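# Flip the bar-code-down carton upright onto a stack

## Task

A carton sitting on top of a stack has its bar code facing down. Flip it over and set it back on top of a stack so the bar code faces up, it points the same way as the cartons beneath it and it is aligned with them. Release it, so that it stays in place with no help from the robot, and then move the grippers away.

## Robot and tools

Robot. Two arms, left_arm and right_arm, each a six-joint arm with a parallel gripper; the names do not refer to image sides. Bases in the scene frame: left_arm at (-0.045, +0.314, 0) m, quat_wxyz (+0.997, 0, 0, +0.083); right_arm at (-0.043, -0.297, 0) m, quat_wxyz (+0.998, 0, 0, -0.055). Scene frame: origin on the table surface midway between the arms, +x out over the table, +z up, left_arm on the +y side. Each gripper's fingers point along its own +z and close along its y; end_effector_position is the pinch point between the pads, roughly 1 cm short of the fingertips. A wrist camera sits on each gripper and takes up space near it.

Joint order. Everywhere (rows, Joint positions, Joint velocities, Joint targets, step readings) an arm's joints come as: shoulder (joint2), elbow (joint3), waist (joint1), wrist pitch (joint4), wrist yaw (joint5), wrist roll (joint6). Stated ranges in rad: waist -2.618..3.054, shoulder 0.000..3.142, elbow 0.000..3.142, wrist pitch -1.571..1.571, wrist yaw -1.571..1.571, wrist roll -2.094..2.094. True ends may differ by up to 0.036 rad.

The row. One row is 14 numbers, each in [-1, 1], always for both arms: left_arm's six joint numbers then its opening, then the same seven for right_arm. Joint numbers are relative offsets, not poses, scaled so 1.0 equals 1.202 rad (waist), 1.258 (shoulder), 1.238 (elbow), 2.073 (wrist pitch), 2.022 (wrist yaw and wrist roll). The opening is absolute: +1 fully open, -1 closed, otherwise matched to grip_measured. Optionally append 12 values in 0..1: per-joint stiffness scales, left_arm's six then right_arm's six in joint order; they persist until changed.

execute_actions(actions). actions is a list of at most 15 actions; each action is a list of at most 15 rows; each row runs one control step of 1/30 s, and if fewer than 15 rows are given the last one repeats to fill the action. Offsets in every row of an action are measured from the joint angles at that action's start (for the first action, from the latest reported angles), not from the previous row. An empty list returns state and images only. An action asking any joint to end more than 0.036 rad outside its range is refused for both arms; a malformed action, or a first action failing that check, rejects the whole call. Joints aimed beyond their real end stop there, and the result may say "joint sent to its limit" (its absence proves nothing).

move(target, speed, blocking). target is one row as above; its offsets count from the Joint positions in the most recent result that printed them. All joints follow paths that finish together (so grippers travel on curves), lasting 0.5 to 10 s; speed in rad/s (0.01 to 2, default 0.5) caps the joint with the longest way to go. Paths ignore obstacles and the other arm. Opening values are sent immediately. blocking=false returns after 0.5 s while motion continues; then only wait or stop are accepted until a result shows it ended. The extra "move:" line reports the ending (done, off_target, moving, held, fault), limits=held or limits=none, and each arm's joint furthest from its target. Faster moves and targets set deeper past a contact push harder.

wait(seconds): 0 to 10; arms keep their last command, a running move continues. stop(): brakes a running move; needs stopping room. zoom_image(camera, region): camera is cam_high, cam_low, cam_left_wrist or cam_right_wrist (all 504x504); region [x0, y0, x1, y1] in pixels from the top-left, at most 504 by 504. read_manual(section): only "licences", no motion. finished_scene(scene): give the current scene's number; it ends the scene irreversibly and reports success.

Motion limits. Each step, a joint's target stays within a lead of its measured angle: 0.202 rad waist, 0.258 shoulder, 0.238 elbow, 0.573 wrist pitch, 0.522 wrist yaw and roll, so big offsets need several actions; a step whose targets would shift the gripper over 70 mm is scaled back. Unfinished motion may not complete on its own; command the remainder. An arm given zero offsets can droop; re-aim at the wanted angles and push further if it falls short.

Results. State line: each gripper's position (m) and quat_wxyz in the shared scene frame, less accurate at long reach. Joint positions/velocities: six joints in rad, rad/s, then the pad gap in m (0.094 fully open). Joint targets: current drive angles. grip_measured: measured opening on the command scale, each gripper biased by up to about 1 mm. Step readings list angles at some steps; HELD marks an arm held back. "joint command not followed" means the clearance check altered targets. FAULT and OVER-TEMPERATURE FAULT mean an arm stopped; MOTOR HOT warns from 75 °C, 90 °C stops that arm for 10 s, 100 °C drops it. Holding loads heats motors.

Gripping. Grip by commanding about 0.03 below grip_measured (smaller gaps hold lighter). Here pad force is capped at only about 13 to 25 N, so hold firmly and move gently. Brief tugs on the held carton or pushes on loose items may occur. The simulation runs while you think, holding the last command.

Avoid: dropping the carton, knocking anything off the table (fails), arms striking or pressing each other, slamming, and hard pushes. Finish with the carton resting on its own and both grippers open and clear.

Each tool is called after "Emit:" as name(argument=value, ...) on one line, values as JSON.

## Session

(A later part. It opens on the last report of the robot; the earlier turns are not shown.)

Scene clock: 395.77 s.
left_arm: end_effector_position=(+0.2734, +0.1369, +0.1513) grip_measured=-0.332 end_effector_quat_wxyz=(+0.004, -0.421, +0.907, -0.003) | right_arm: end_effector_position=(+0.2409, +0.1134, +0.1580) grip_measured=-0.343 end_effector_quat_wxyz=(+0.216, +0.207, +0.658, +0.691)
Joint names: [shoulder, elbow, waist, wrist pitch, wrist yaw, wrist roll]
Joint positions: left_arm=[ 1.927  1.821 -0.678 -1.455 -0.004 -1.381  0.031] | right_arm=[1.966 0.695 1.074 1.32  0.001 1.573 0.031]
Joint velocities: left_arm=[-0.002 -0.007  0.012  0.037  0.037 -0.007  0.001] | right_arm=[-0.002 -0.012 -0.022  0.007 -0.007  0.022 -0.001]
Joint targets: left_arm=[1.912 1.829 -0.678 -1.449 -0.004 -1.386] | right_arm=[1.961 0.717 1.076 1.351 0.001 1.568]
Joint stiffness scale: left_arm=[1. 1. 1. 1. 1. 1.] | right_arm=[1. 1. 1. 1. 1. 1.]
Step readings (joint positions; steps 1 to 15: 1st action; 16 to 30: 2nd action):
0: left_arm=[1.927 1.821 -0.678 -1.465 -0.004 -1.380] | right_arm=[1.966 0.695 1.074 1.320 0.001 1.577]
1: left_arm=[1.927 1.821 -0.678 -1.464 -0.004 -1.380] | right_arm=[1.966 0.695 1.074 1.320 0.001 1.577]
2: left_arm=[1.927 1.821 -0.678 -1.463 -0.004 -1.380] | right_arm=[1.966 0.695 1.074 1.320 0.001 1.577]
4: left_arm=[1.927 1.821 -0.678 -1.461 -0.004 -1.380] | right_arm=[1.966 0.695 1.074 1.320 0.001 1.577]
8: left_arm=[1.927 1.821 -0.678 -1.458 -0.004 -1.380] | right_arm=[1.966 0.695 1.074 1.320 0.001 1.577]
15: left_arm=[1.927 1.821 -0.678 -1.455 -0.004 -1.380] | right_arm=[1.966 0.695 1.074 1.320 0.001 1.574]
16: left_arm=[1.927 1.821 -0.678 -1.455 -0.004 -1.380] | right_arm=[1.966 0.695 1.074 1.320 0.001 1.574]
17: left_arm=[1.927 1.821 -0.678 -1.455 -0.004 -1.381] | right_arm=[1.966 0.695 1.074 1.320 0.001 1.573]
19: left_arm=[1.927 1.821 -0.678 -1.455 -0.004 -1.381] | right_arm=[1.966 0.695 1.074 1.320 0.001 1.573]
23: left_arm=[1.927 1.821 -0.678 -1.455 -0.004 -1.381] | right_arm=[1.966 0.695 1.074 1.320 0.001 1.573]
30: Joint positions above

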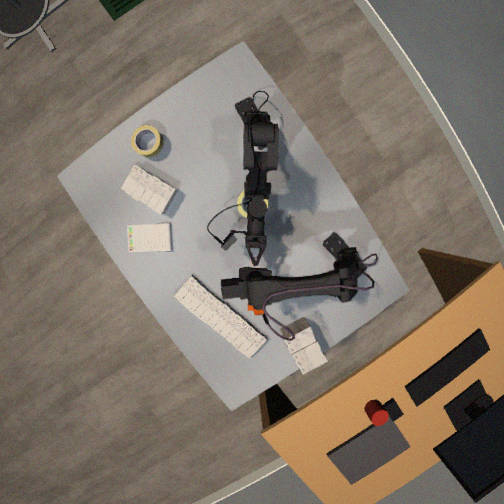

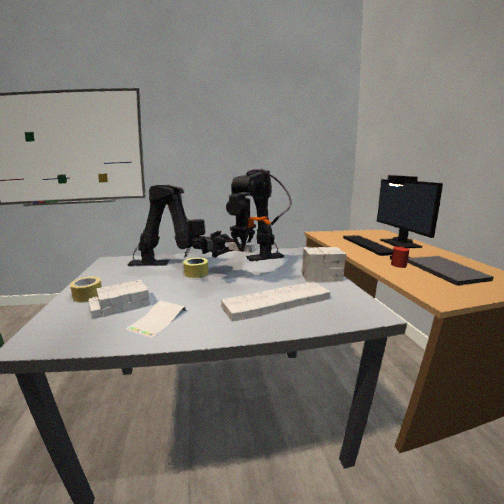

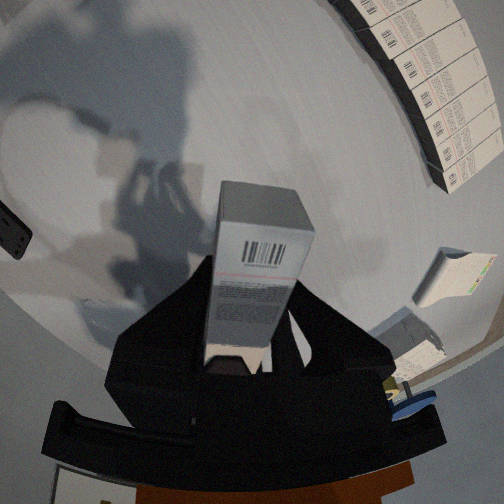

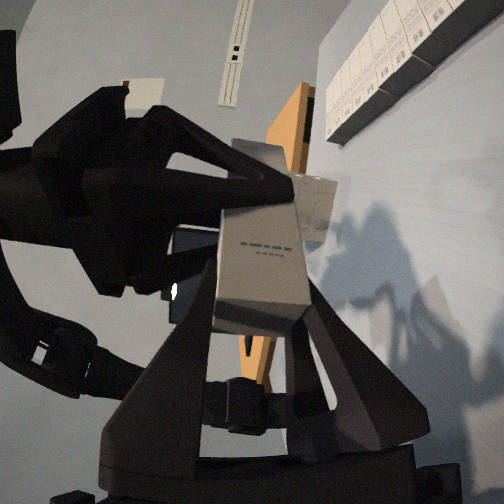

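Emit:
execute_actions(actions=[[[-0.012,0.006,0,0.003,0,-0.003,-0.4, -0.004,0.018,0.002,0.015,0,0,-0.3],[-0.012,0.006,0,0.003,0,-0.003,-0.4, -0.004,0.018,0.002,0.015,0,0,-0.2],[-0.012,0.006,0,0.003,0,-0.003,-0.4, -0.004,0.018,0.002,0.015,0,0,0.0],[-0.012,0.006,0,0.003,0,-0.003,-0.4, -0.004,0.018,0.002,0.015,0,0,0.3],[-0.012,0.006,0,0.003,0,-0.003,-0.4, -0.004,0.018,0.002,0.015,0,0,0.6],[-0.012,0.006,0,0.003,0,-0.003,-0.4, -0.004,0.018,0.002,0.015,0,0,1]]])

Emit:
move(target=[0.128,0.266,0.88,-0.054,0,1,-0.4, -0.3,-0.36,-0.25,0.03,0,0,1], speed=0.75)

Scene clock: 418.43 s.
left_arm: end_effector_position=(+0.2734, +0.1369, +0.1513) grip_measured=-0.332 end_effector_quat_wxyz=(+0.004, -0.421, +0.907, -0.003) | right_arm: end_effector_position=(+0.2409, +0.1133, +0.1603) grip_measured=+1.000 end_effector_quat_wxyz=(+0.216, +0.207, +0.654, +0.695)
Joint names: [shoulder, elbow, waist, wrist pitch, wrist yaw, wrist roll]
Joint positions: left_arm=[ 1.927  1.821 -0.678 -1.455 -0.004 -1.381  0.031] | right_arm=[1.966 0.695 1.074 1.329 0.001 1.575 0.094]
Joint velocities: left_arm=[ 0.007  0.002 -0.007 -0.125  0.007 -0.066 -0.001] | right_arm=[-0.002 -0.002  0.002  0.007  0.051 -0.095  0.   ]
Joint targets: left_arm=[1.912 1.829 -0.678 -1.449 -0.004 -1.387] | right_arm=[1.961 0.717 1.076 1.351 0.001 1.573]
Joint stiffness scale: left_arm=[1. 1. 1. 1. 1. 1.] | right_arm=[1. 1. 1. 1. 1. 1.]
Step readings (joint positions):
0: left_arm=[1.927 1.821 -0.678 -1.455 -0.004 -1.381] | right_arm=[1.966 0.695 1.074 1.320 0.001 1.573]
1: left_arm=[1.927 1.821 -0.678 -1.455 -0.004 -1.381] | right_arm=[1.966 0.695 1.074 1.320 0.001 1.573]
2: left_arm=[1.927 1.821 -0.678 -1.455 -0.004 -1.381] | right_arm=[1.966 0.695 1.074 1.321 0.001 1.574]
4: left_arm=[1.927 1.821 -0.678 -1.455 -0.004 -1.381] | right_arm=[1.966 0.695 1.074 1.325 0.001 1.574]
8: left_arm=[1.927 1.821 -0.678 -1.455 -0.004 -1.381] | right_arm=[1.966 0.695 1.074 1.328 0.001 1.575]
15: Joint positions above

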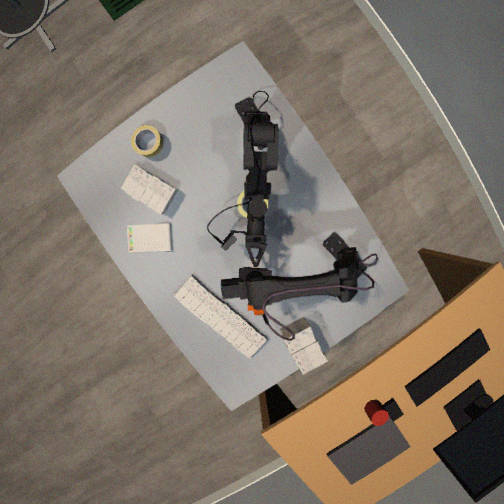

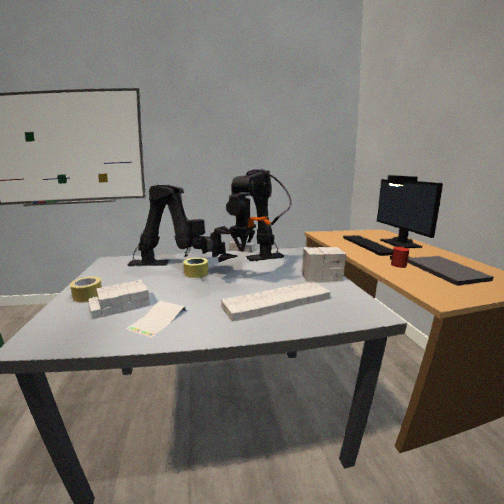

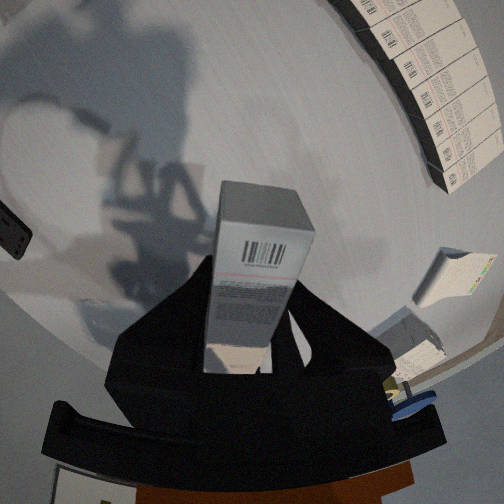

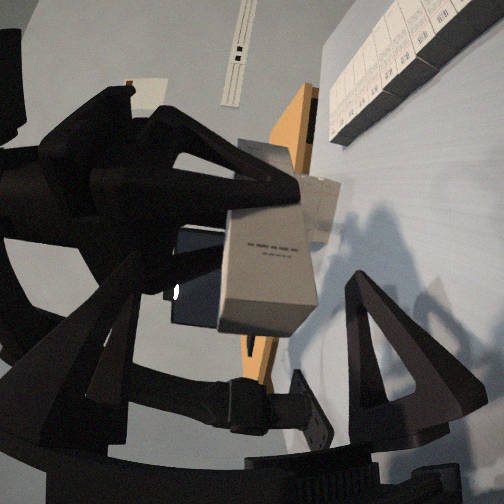

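Scene clock: 422.00 s.
left_arm: end_effector_position=(+0.3003, +0.5254, +0.1665) grip_measured=-0.332 end_effector_quat_wxyz=(+0.019, +0.042, +0.999, +0.014) | right_arm: end_effector_position=(+0.2615, -0.0533, +0.1604) grip_measured=+1.000 end_effector_quat_wxyz=(+0.308, +0.307, +0.630, +0.643)
Joint names: [shoulder, elbow, waist, wrist pitch, wrist yaw, wrist roll]
Joint positions: left_arm=[ 2.086  2.112  0.38  -1.551 -0.003  0.63   0.031] | right_arm=[1.611 0.258 0.783 1.37  0.001 1.578 0.094]
Joint velocities: left_arm=[-0.017  0.012 -0.007  0.037  0.007  0.007 -0.001] | right_arm=[-0.007 -0.007  0.017 -0.037 -0.022 -0.007  0.   ]
Joint targets: left_arm=[2.089 2.151 0.380 -1.567 -0.004 0.641] | right_arm=[1.588 0.249 0.773 1.391 0.001 1.575]
Joint stiffness scale: left_arm=[1. 1. 1. 1. 1. 1.] | right_arm=[1. 1. 1. 1. 1. 1.]
move: off_target (left_arm, right_arm); limits=none; left_arm: farthest joint: the elbow, 0.038 radians from its target (0.329 radians at the start); right_arm: farthest joint: the shoulder, 0.022 radians from its target (0.377 radians at the start)

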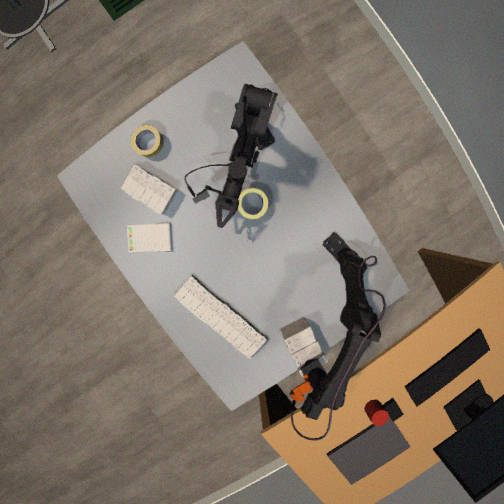

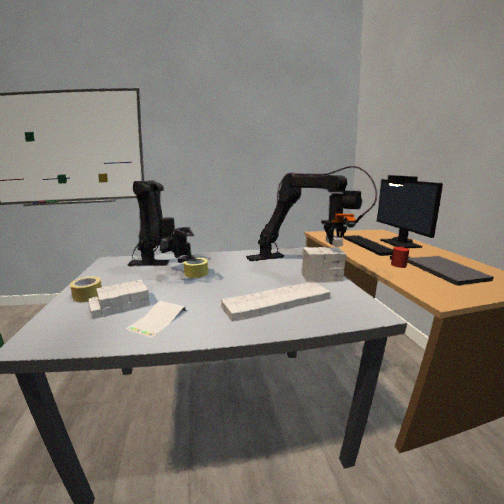

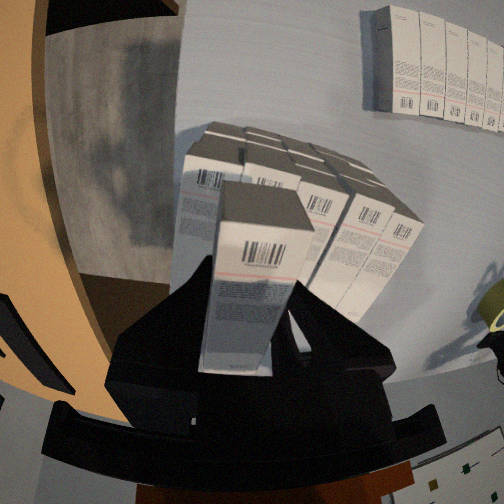

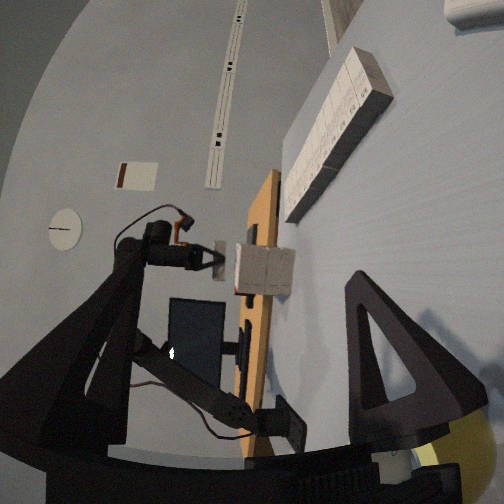

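Emit:
move(target=[0.007,-0.0848,-0.0175,0.0314,0,0.048,-0.4, -0.015,-0.005,-0.005,0.008,0,0,1], speed=0.15)

Emit:
zoom_image(camera="cam_left_wrist", region=[120, 110, 400, 390])

Emit:
zoom_image(camera="cam_right_wrist", region=[170, 210, 310, 320])

Emit:
zoom_image(camera="cam_low", region=[295, 215, 365, 285])

Scene clock: 431.20 s.
left_arm: end_effector_position=(+0.2973, +0.5186, +0.1400) grip_measured=-0.332 end_effector_quat_wxyz=(-0.004, +0.091, +0.996, -0.001) | right_arm: end_effector_position=(+0.2615, -0.0533, +0.1604) grip_measured=+1.000 end_effector_quat_wxyz=(+0.307, +0.307, +0.630, +0.644)
Joint names: [shoulder, elbow, waist, wrist pitch, wrist yaw, wrist roll]
Joint positions: left_arm=[ 2.095  2.02   0.369 -1.504 -0.003  0.717  0.031] | right_arm=[1.611 0.258 0.783 1.37  0.001 1.58  0.094]
Joint velocities: left_arm=[-0.007 -0.007 -0.007  0.007 -0.007 -0.037  0.   ] | right_arm=[-0.002  0.002  0.012 -0.007 -0.081 -0.007  0.   ]
Joint targets: left_arm=[2.095 2.007 0.359 -1.486 -0.003 0.728] | right_arm=[1.592 0.251 0.777 1.387 0.001 1.578]
Joint stiffness scale: left_arm=[1. 1. 1. 1. 1. 1.] | right_arm=[1. 1. 1. 1. 1. 1.]
move: done; limits=none; left_arm: farthest joint: the wrist pitch, 0.018 radians from its target (0.065 radians at the start); right_arm: farthest joint: the shoulder, 0.019 radians from its target (0.019 radians at the start)

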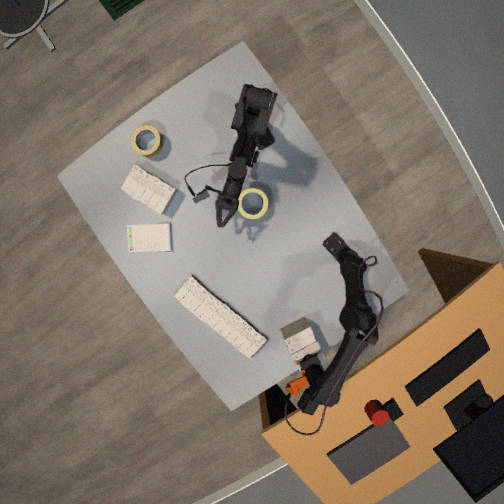

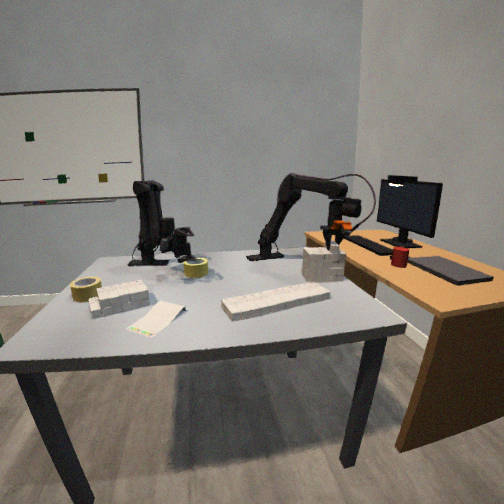

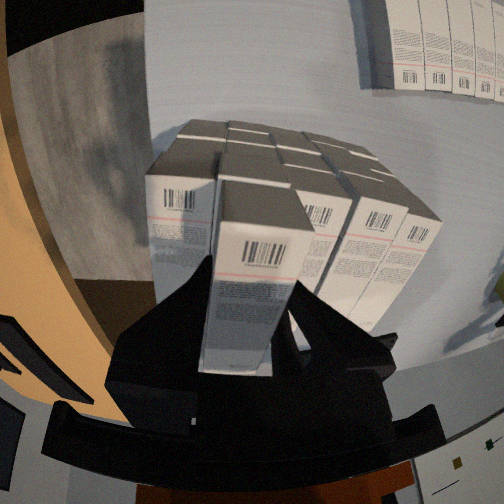

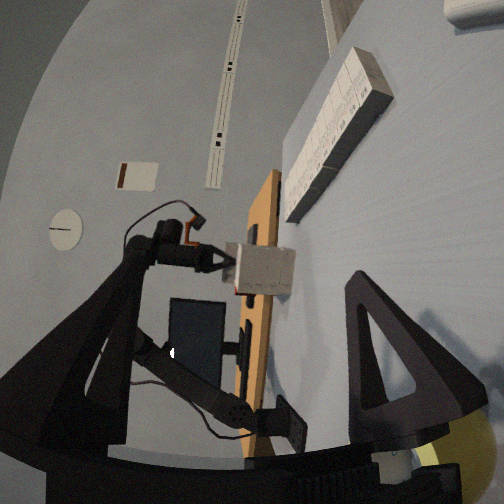

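Region (120, 110, 400, 390) of cam_left_wrist's 504x504 image, scaled by 1.800, with more detail than that image has.

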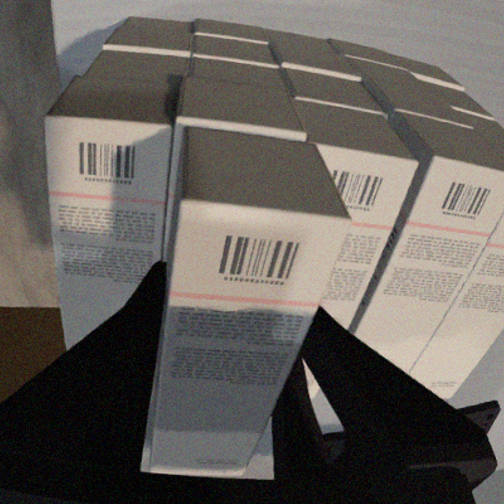

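Region (170, 210, 310, 320) of cam_right_wrist's 504x504 image, scaled by 3.600, with more detail than that image has; it fills the top 396 rows of this view, and the rest is white.

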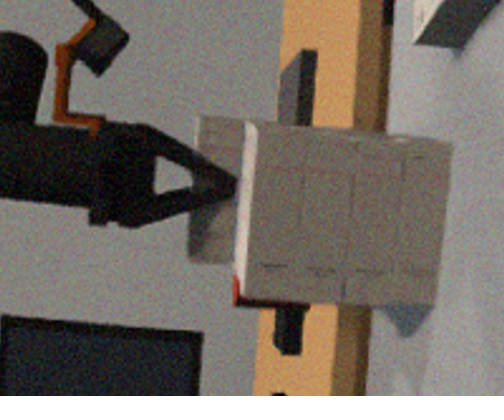

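Region (295, 215, 365, 285) of cam_low's 504x504 image, scaled by 7.200, with more detail than that image has.

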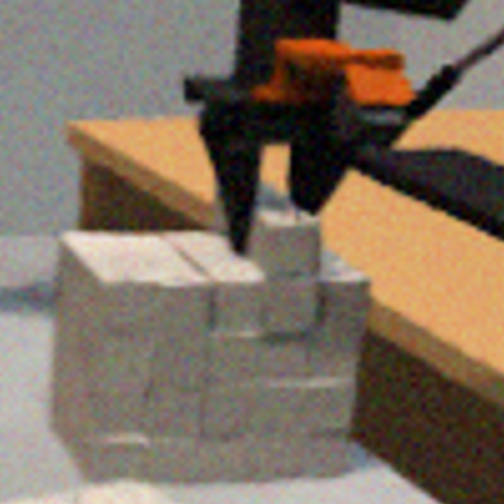

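Emit:
move(target=[0.011,-0.004,-0.004,0.0135,0,0.003,-0.4, -0.015,-0.005,-0.005,0.008,0,0,1], speed=0.05)

Emit:
zoom_image(camera="cam_left_wrist", region=[120, 110, 400, 390])

Emit:
zoom_image(camera="cam_low", region=[295, 215, 365, 285])

Scene clock: 445.03 s.
left_arm: end_effector_position=(+0.2990, +0.5196, +0.1366) grip_measured=-0.335 end_effector_quat_wxyz=(-0.005, +0.091, +0.996, -0.002) | right_arm: end_effector_position=(+0.2615, -0.0533, +0.1604) grip_measured=+1.000 end_effector_quat_wxyz=(+0.306, +0.308, +0.630, +0.644)
Joint names: [shoulder, elbow, waist, wrist pitch, wrist yaw, wrist roll]
Joint positions: left_arm=[ 2.104  2.02   0.369 -1.496 -0.003  0.717  0.031] | right_arm=[1.611 0.258 0.783 1.37  0.001 1.582 0.094]
Joint velocities: left_arm=[-0.002 -0.007 -0.002 -0.051  0.037 -0.051  0.   ] | right_arm=[-0.002  0.007 -0.017 -0.007 -0.022  0.022  0.   ]
Joint targets: left_arm=[2.109 2.015 0.365 -1.475 -0.003 0.723] | right_arm=[1.592 0.251 0.777 1.387 0.001 1.580]
Joint stiffness scale: left_arm=[1. 1. 1. 1. 1. 1.] | right_arm=[1. 1. 1. 1. 1. 1.]
move: done; limits=none; left_arm: farthest joint: the wrist pitch, 0.020 radians from its target (0.027 radians at the start); right_arm: farthest joint: the shoulder, 0.019 radians from its target (0.019 radians at the start)

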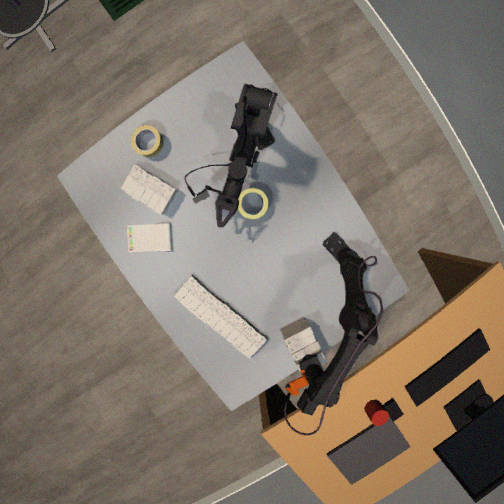

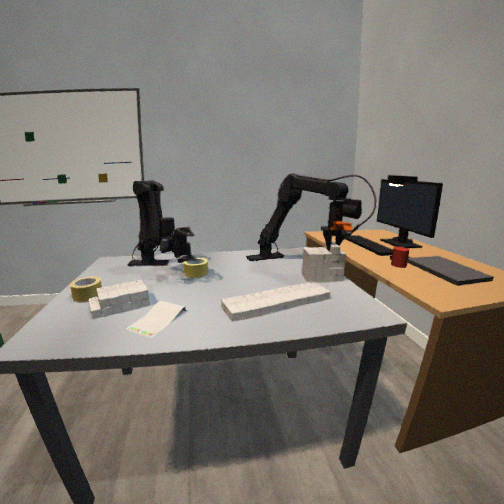

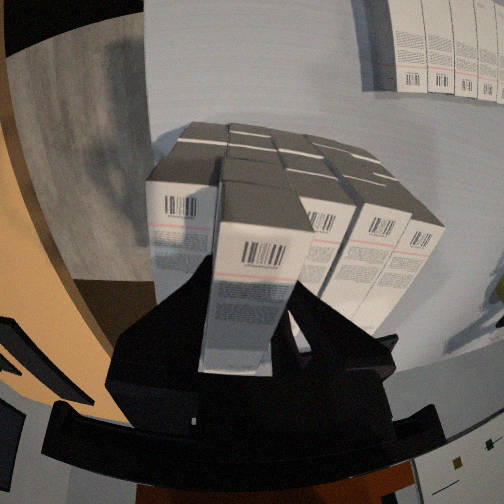

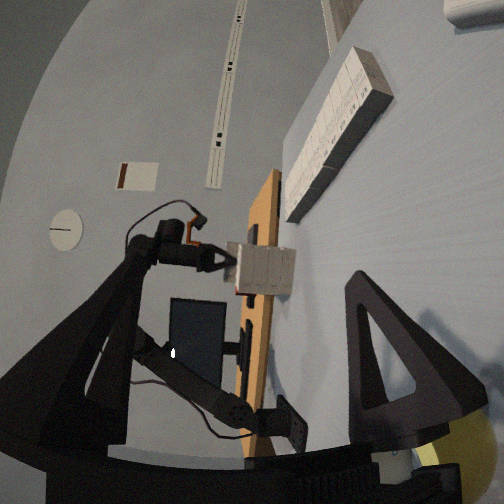

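Region (120, 110, 400, 390) of cam_left_wrist's 504x504 image, scaled by 1.800, with more detail than that image has.

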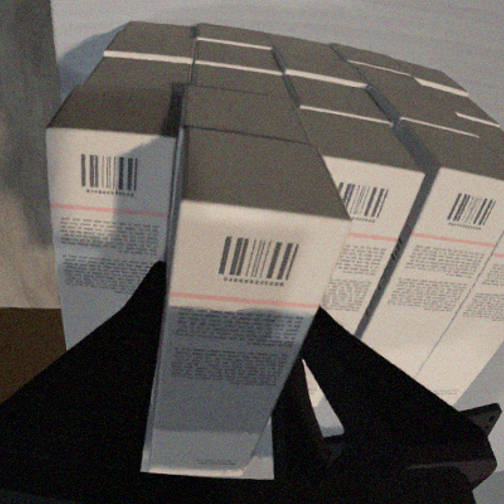

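Region (295, 215, 365, 285) of cam_low's 504x504 image, scaled by 7.200, with more detail than that image has.

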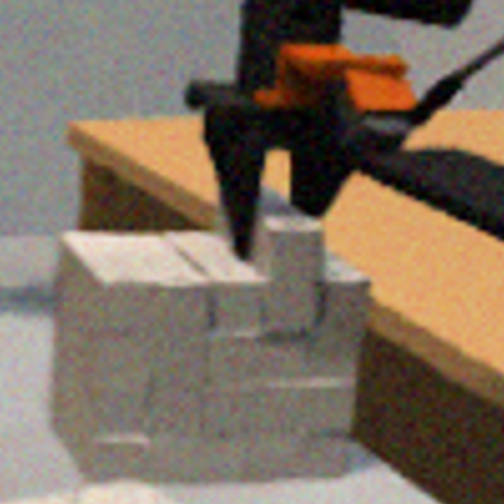

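Emit:
execute_actions(actions=[[[0,0,0,0.004,0,0,-0.36, -0.015,-0.005,-0.005,0.008,0,0,1],[0,0,0,0.004,0,0,-0.33, -0.015,-0.005,-0.005,0.008,0,0,1],[0,0,0,0.004,0,0,-0.30, -0.015,-0.005,-0.005,0.008,0,0,1],[0,0,0,0.004,0,0,-0.26, -0.015,-0.005,-0.005,0.008,0,0,1],[0,0,0,0.004,0,0,-0.2, -0.015,-0.005,-0.005,0.008,0,0,1],[0,0,0,0.004,0,0,-0.1, -0.015,-0.005,-0.005,0.008,0,0,1],[0,0,0,0.004,0,0,0.05, -0.015,-0.005,-0.005,0.008,0,0,1],[0,0,0,0.004,0,0,0.2, -0.015,-0.005,-0.005,0.008,0,0,1],[0,0,0,0.004,0,0,0.4, -0.015,-0.005,-0.005,0.008,0,0,1]]])

Emit:
move(target=[-0.16,0.03,0,0.0,0,0,0.6, -0.015,-0.005,-0.005,0.008,0,0,1], speed=0.3)

Emit:
zoom_image(camera="cam_left_wrist", region=[120, 60, 420, 360])

Emit:
zoom_image(camera="cam_low", region=[295, 215, 365, 285])

Scene clock: 453.30 s.
left_arm: end_effector_position=(+0.2989, +0.5196, +0.1366) grip_measured=+0.398 end_effector_quat_wxyz=(-0.005, +0.091, +0.996, -0.002) | right_arm: end_effector_position=(+0.2615, -0.0533, +0.1604) grip_measured=+1.000 end_effector_quat_wxyz=(+0.305, +0.309, +0.629, +0.644)
Joint names: [shoulder, elbow, waist, wrist pitch, wrist yaw, wrist roll]
Joint positions: left_arm=[ 2.104  2.02   0.369 -1.496 -0.003  0.717  0.066] | right_arm=[1.611 0.258 0.783 1.37  0.001 1.584 0.094]
Joint velocities: left_arm=[-0.007 -0.012 -0.007  0.022  0.051 -0.051  0.   ] | right_arm=[-0.017 -0.007 -0.002  0.007 -0.066 -0.007  0.   ]
Joint targets: left_arm=[2.104 2.020 0.369 -1.488 -0.003 0.717] | right_arm=[1.592 0.251 0.777 1.387 0.001 1.582]
Joint stiffness scale: left_arm=[1. 1. 1. 1. 1. 1.] | right_arm=[1. 1. 1. 1. 1. 1.]
Step readings (joint positions):
0: left_arm=[2.104 2.020 0.369 -1.496 -0.003 0.717] | right_arm=[1.611 0.258 0.783 1.370 0.001 1.582]
1: left_arm=[2.104 2.020 0.369 -1.496 -0.003 0.717] | right_arm=[1.611 0.258 0.783 1.370 0.001 1.582]
2: left_arm=[2.104 2.020 0.369 -1.496 -0.003 0.717] | right_arm=[1.611 0.258 0.783 1.370 0.001 1.583]
4: left_arm=[2.104 2.020 0.369 -1.496 -0.003 0.717] | right_arm=[1.611 0.258 0.783 1.370 0.001 1.583]
8: left_arm=[2.104 2.020 0.369 -1.496 -0.002 0.717] | right_arm=[1.611 0.258 0.783 1.370 0.001 1.584]
15: Joint positions above

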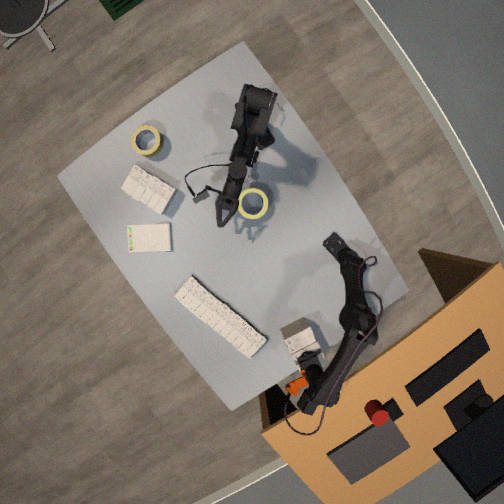

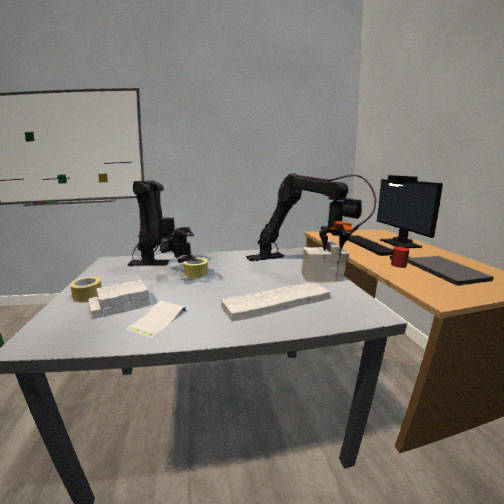

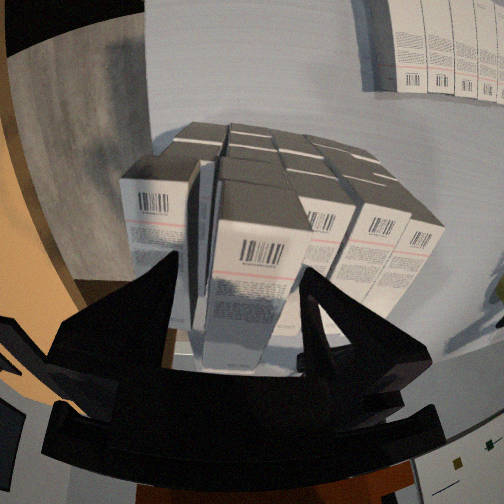

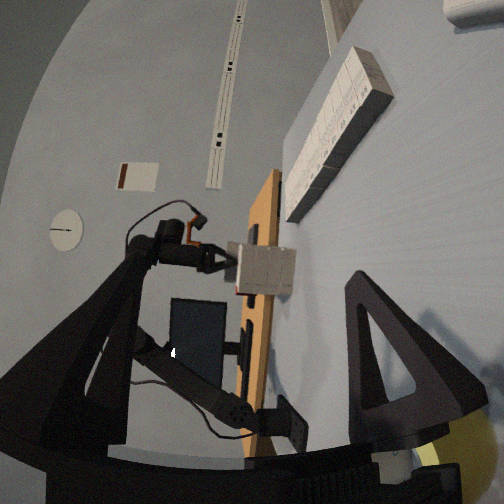

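Scene clock: 454.33 s.
left_arm: end_effector_position=(+0.2910, +0.5152, +0.2035) grip_measured=+0.598 end_effector_quat_wxyz=(+0.066, +0.090, +0.992, +0.051) | right_arm: end_effector_position=(+0.2615, -0.0533, +0.1604) grip_measured=+1.000 end_effector_quat_wxyz=(+0.305, +0.309, +0.629, +0.645)
Joint names: [shoulder, elbow, waist, wrist pitch, wrist yaw, wrist roll]
Joint positions: left_arm=[ 1.927  2.02   0.369 -1.496 -0.004  0.717  0.075] | right_arm=[1.611 0.258 0.783 1.37  0.001 1.586 0.094]
Joint velocities: left_arm=[-0.007  0.002  0.002  0.022  0.037 -0.066  0.   ] | right_arm=[ 0.002 -0.007  0.002 -0.037 -0.037 -0.007  0.   ]
Joint targets: left_arm=[1.903 2.057 0.369 -1.496 -0.003 0.717] | right_arm=[1.592 0.251 0.777 1.387 0.001 1.584]
Joint stiffness scale: left_arm=[1. 1. 1. 1. 1. 1.] | right_arm=[1. 1. 1. 1. 1. 1.]
move: off_target (left_arm); limits=none; left_arm: farthest joint: the elbow, 0.038 radians from its target (0.038 radians at the start); right_arm: farthest joint: the shoulder, 0.019 radians from its target (0.019 radians at the start)

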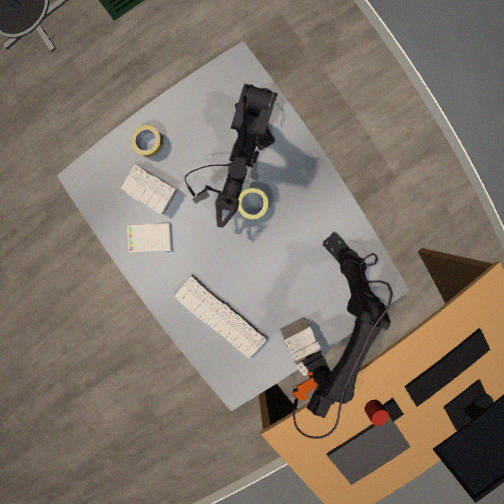

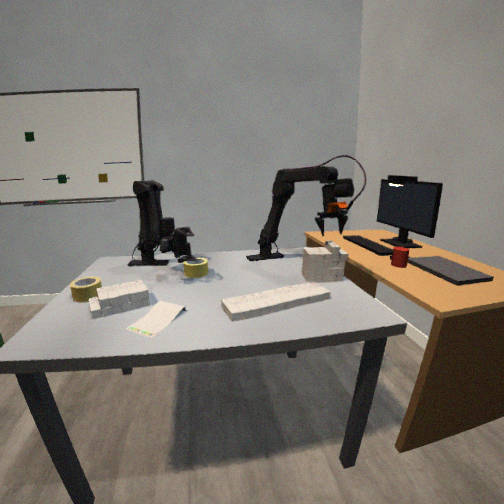

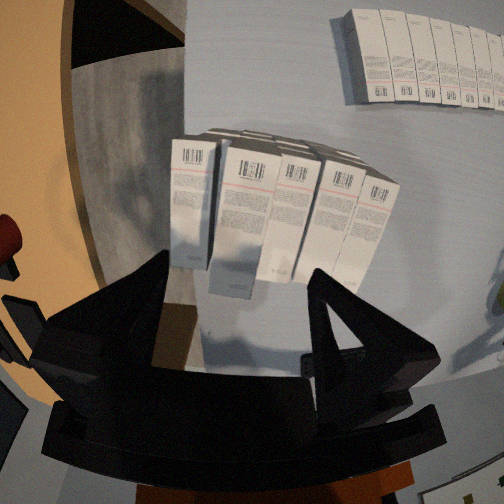

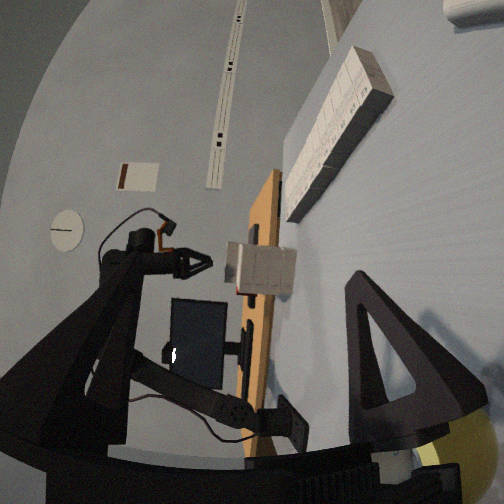

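Region (120, 60, 420, 360) of cam_left_wrist's 504x504 image, scaled by 1.680, with more detail than that image has.

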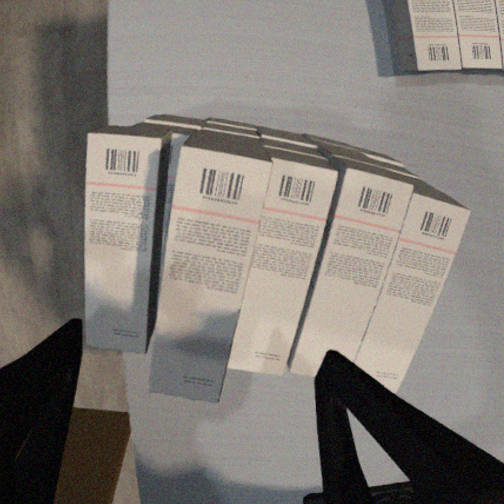

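Region (295, 215, 365, 285) of cam_low's 504x504 image, scaled by 7.200, with more detail than that image has.

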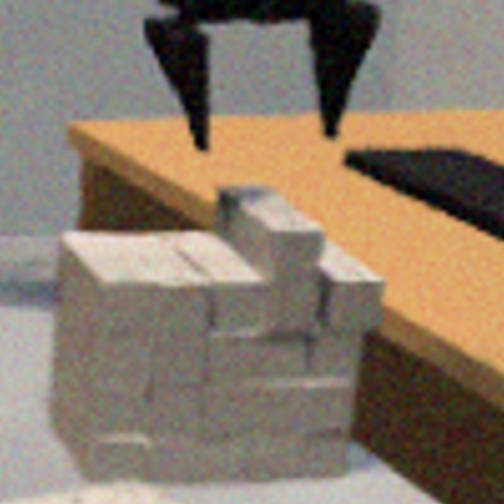

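Emit:
move(target=[-0.25,-0.15,-0.15,0.0,0,0,0.6, -0.015,-0.005,-0.005,0.008,0,0,1], speed=0.5)

Emit:
finished_scene(scene=1)

Scene clock: 467.30 s.
left_arm: end_effector_position=(+0.2676, +0.4344, +0.2571) grip_measured=+0.598 end_effector_quat_wxyz=(+0.126, +0.174, +0.973, +0.078) | right_arm: end_effector_position=(+0.2615, -0.0533, +0.1604) grip_measured=+1.000 end_effector_quat_wxyz=(+0.304, +0.310, +0.629, +0.645)
Joint names: [shoulder, elbow, waist, wrist pitch, wrist yaw, wrist roll]
Joint positions: left_arm=[ 1.633  1.855  0.197 -1.495 -0.005  0.717  0.075] | right_arm=[1.611 0.258 0.783 1.37  0.001 1.589 0.094]
Joint velocities: left_arm=[ 0.007  0.002 -0.022 -0.037 -0.037 -0.007 -0.   ] | right_arm=[ 0.007 -0.017 -0.007  0.007  0.066 -0.037  0.   ]
Joint targets: left_arm=[1.612 1.834 0.189 -1.496 -0.004 0.717] | right_arm=[1.592 0.251 0.777 1.387 0.001 1.586]
Joint stiffness scale: left_arm=[1. 1. 1. 1. 1. 1.] | right_arm=[1. 1. 1. 1. 1. 1.]
move: off_target (left_arm); limits=none; left_arm: farthest joint: the elbow, 0.021 radians from its target (0.185 radians at the start); right_arm: farthest joint: the shoulder, 0.019 radians from its target (0.019 radians at the start)

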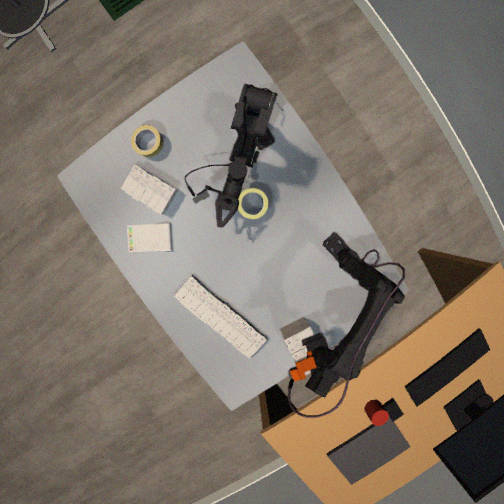

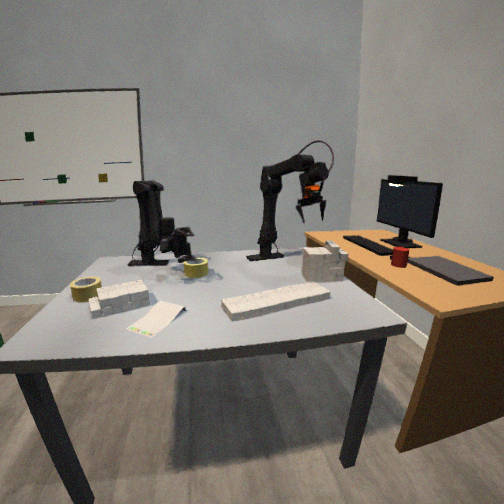

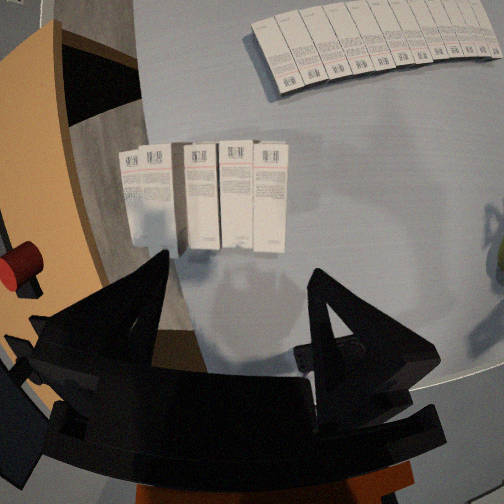

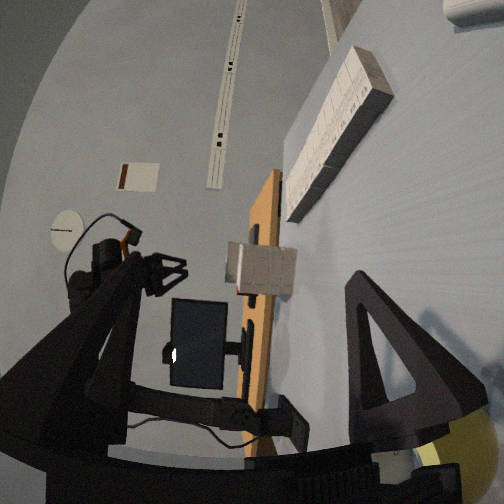

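The scene is finished: the task was done.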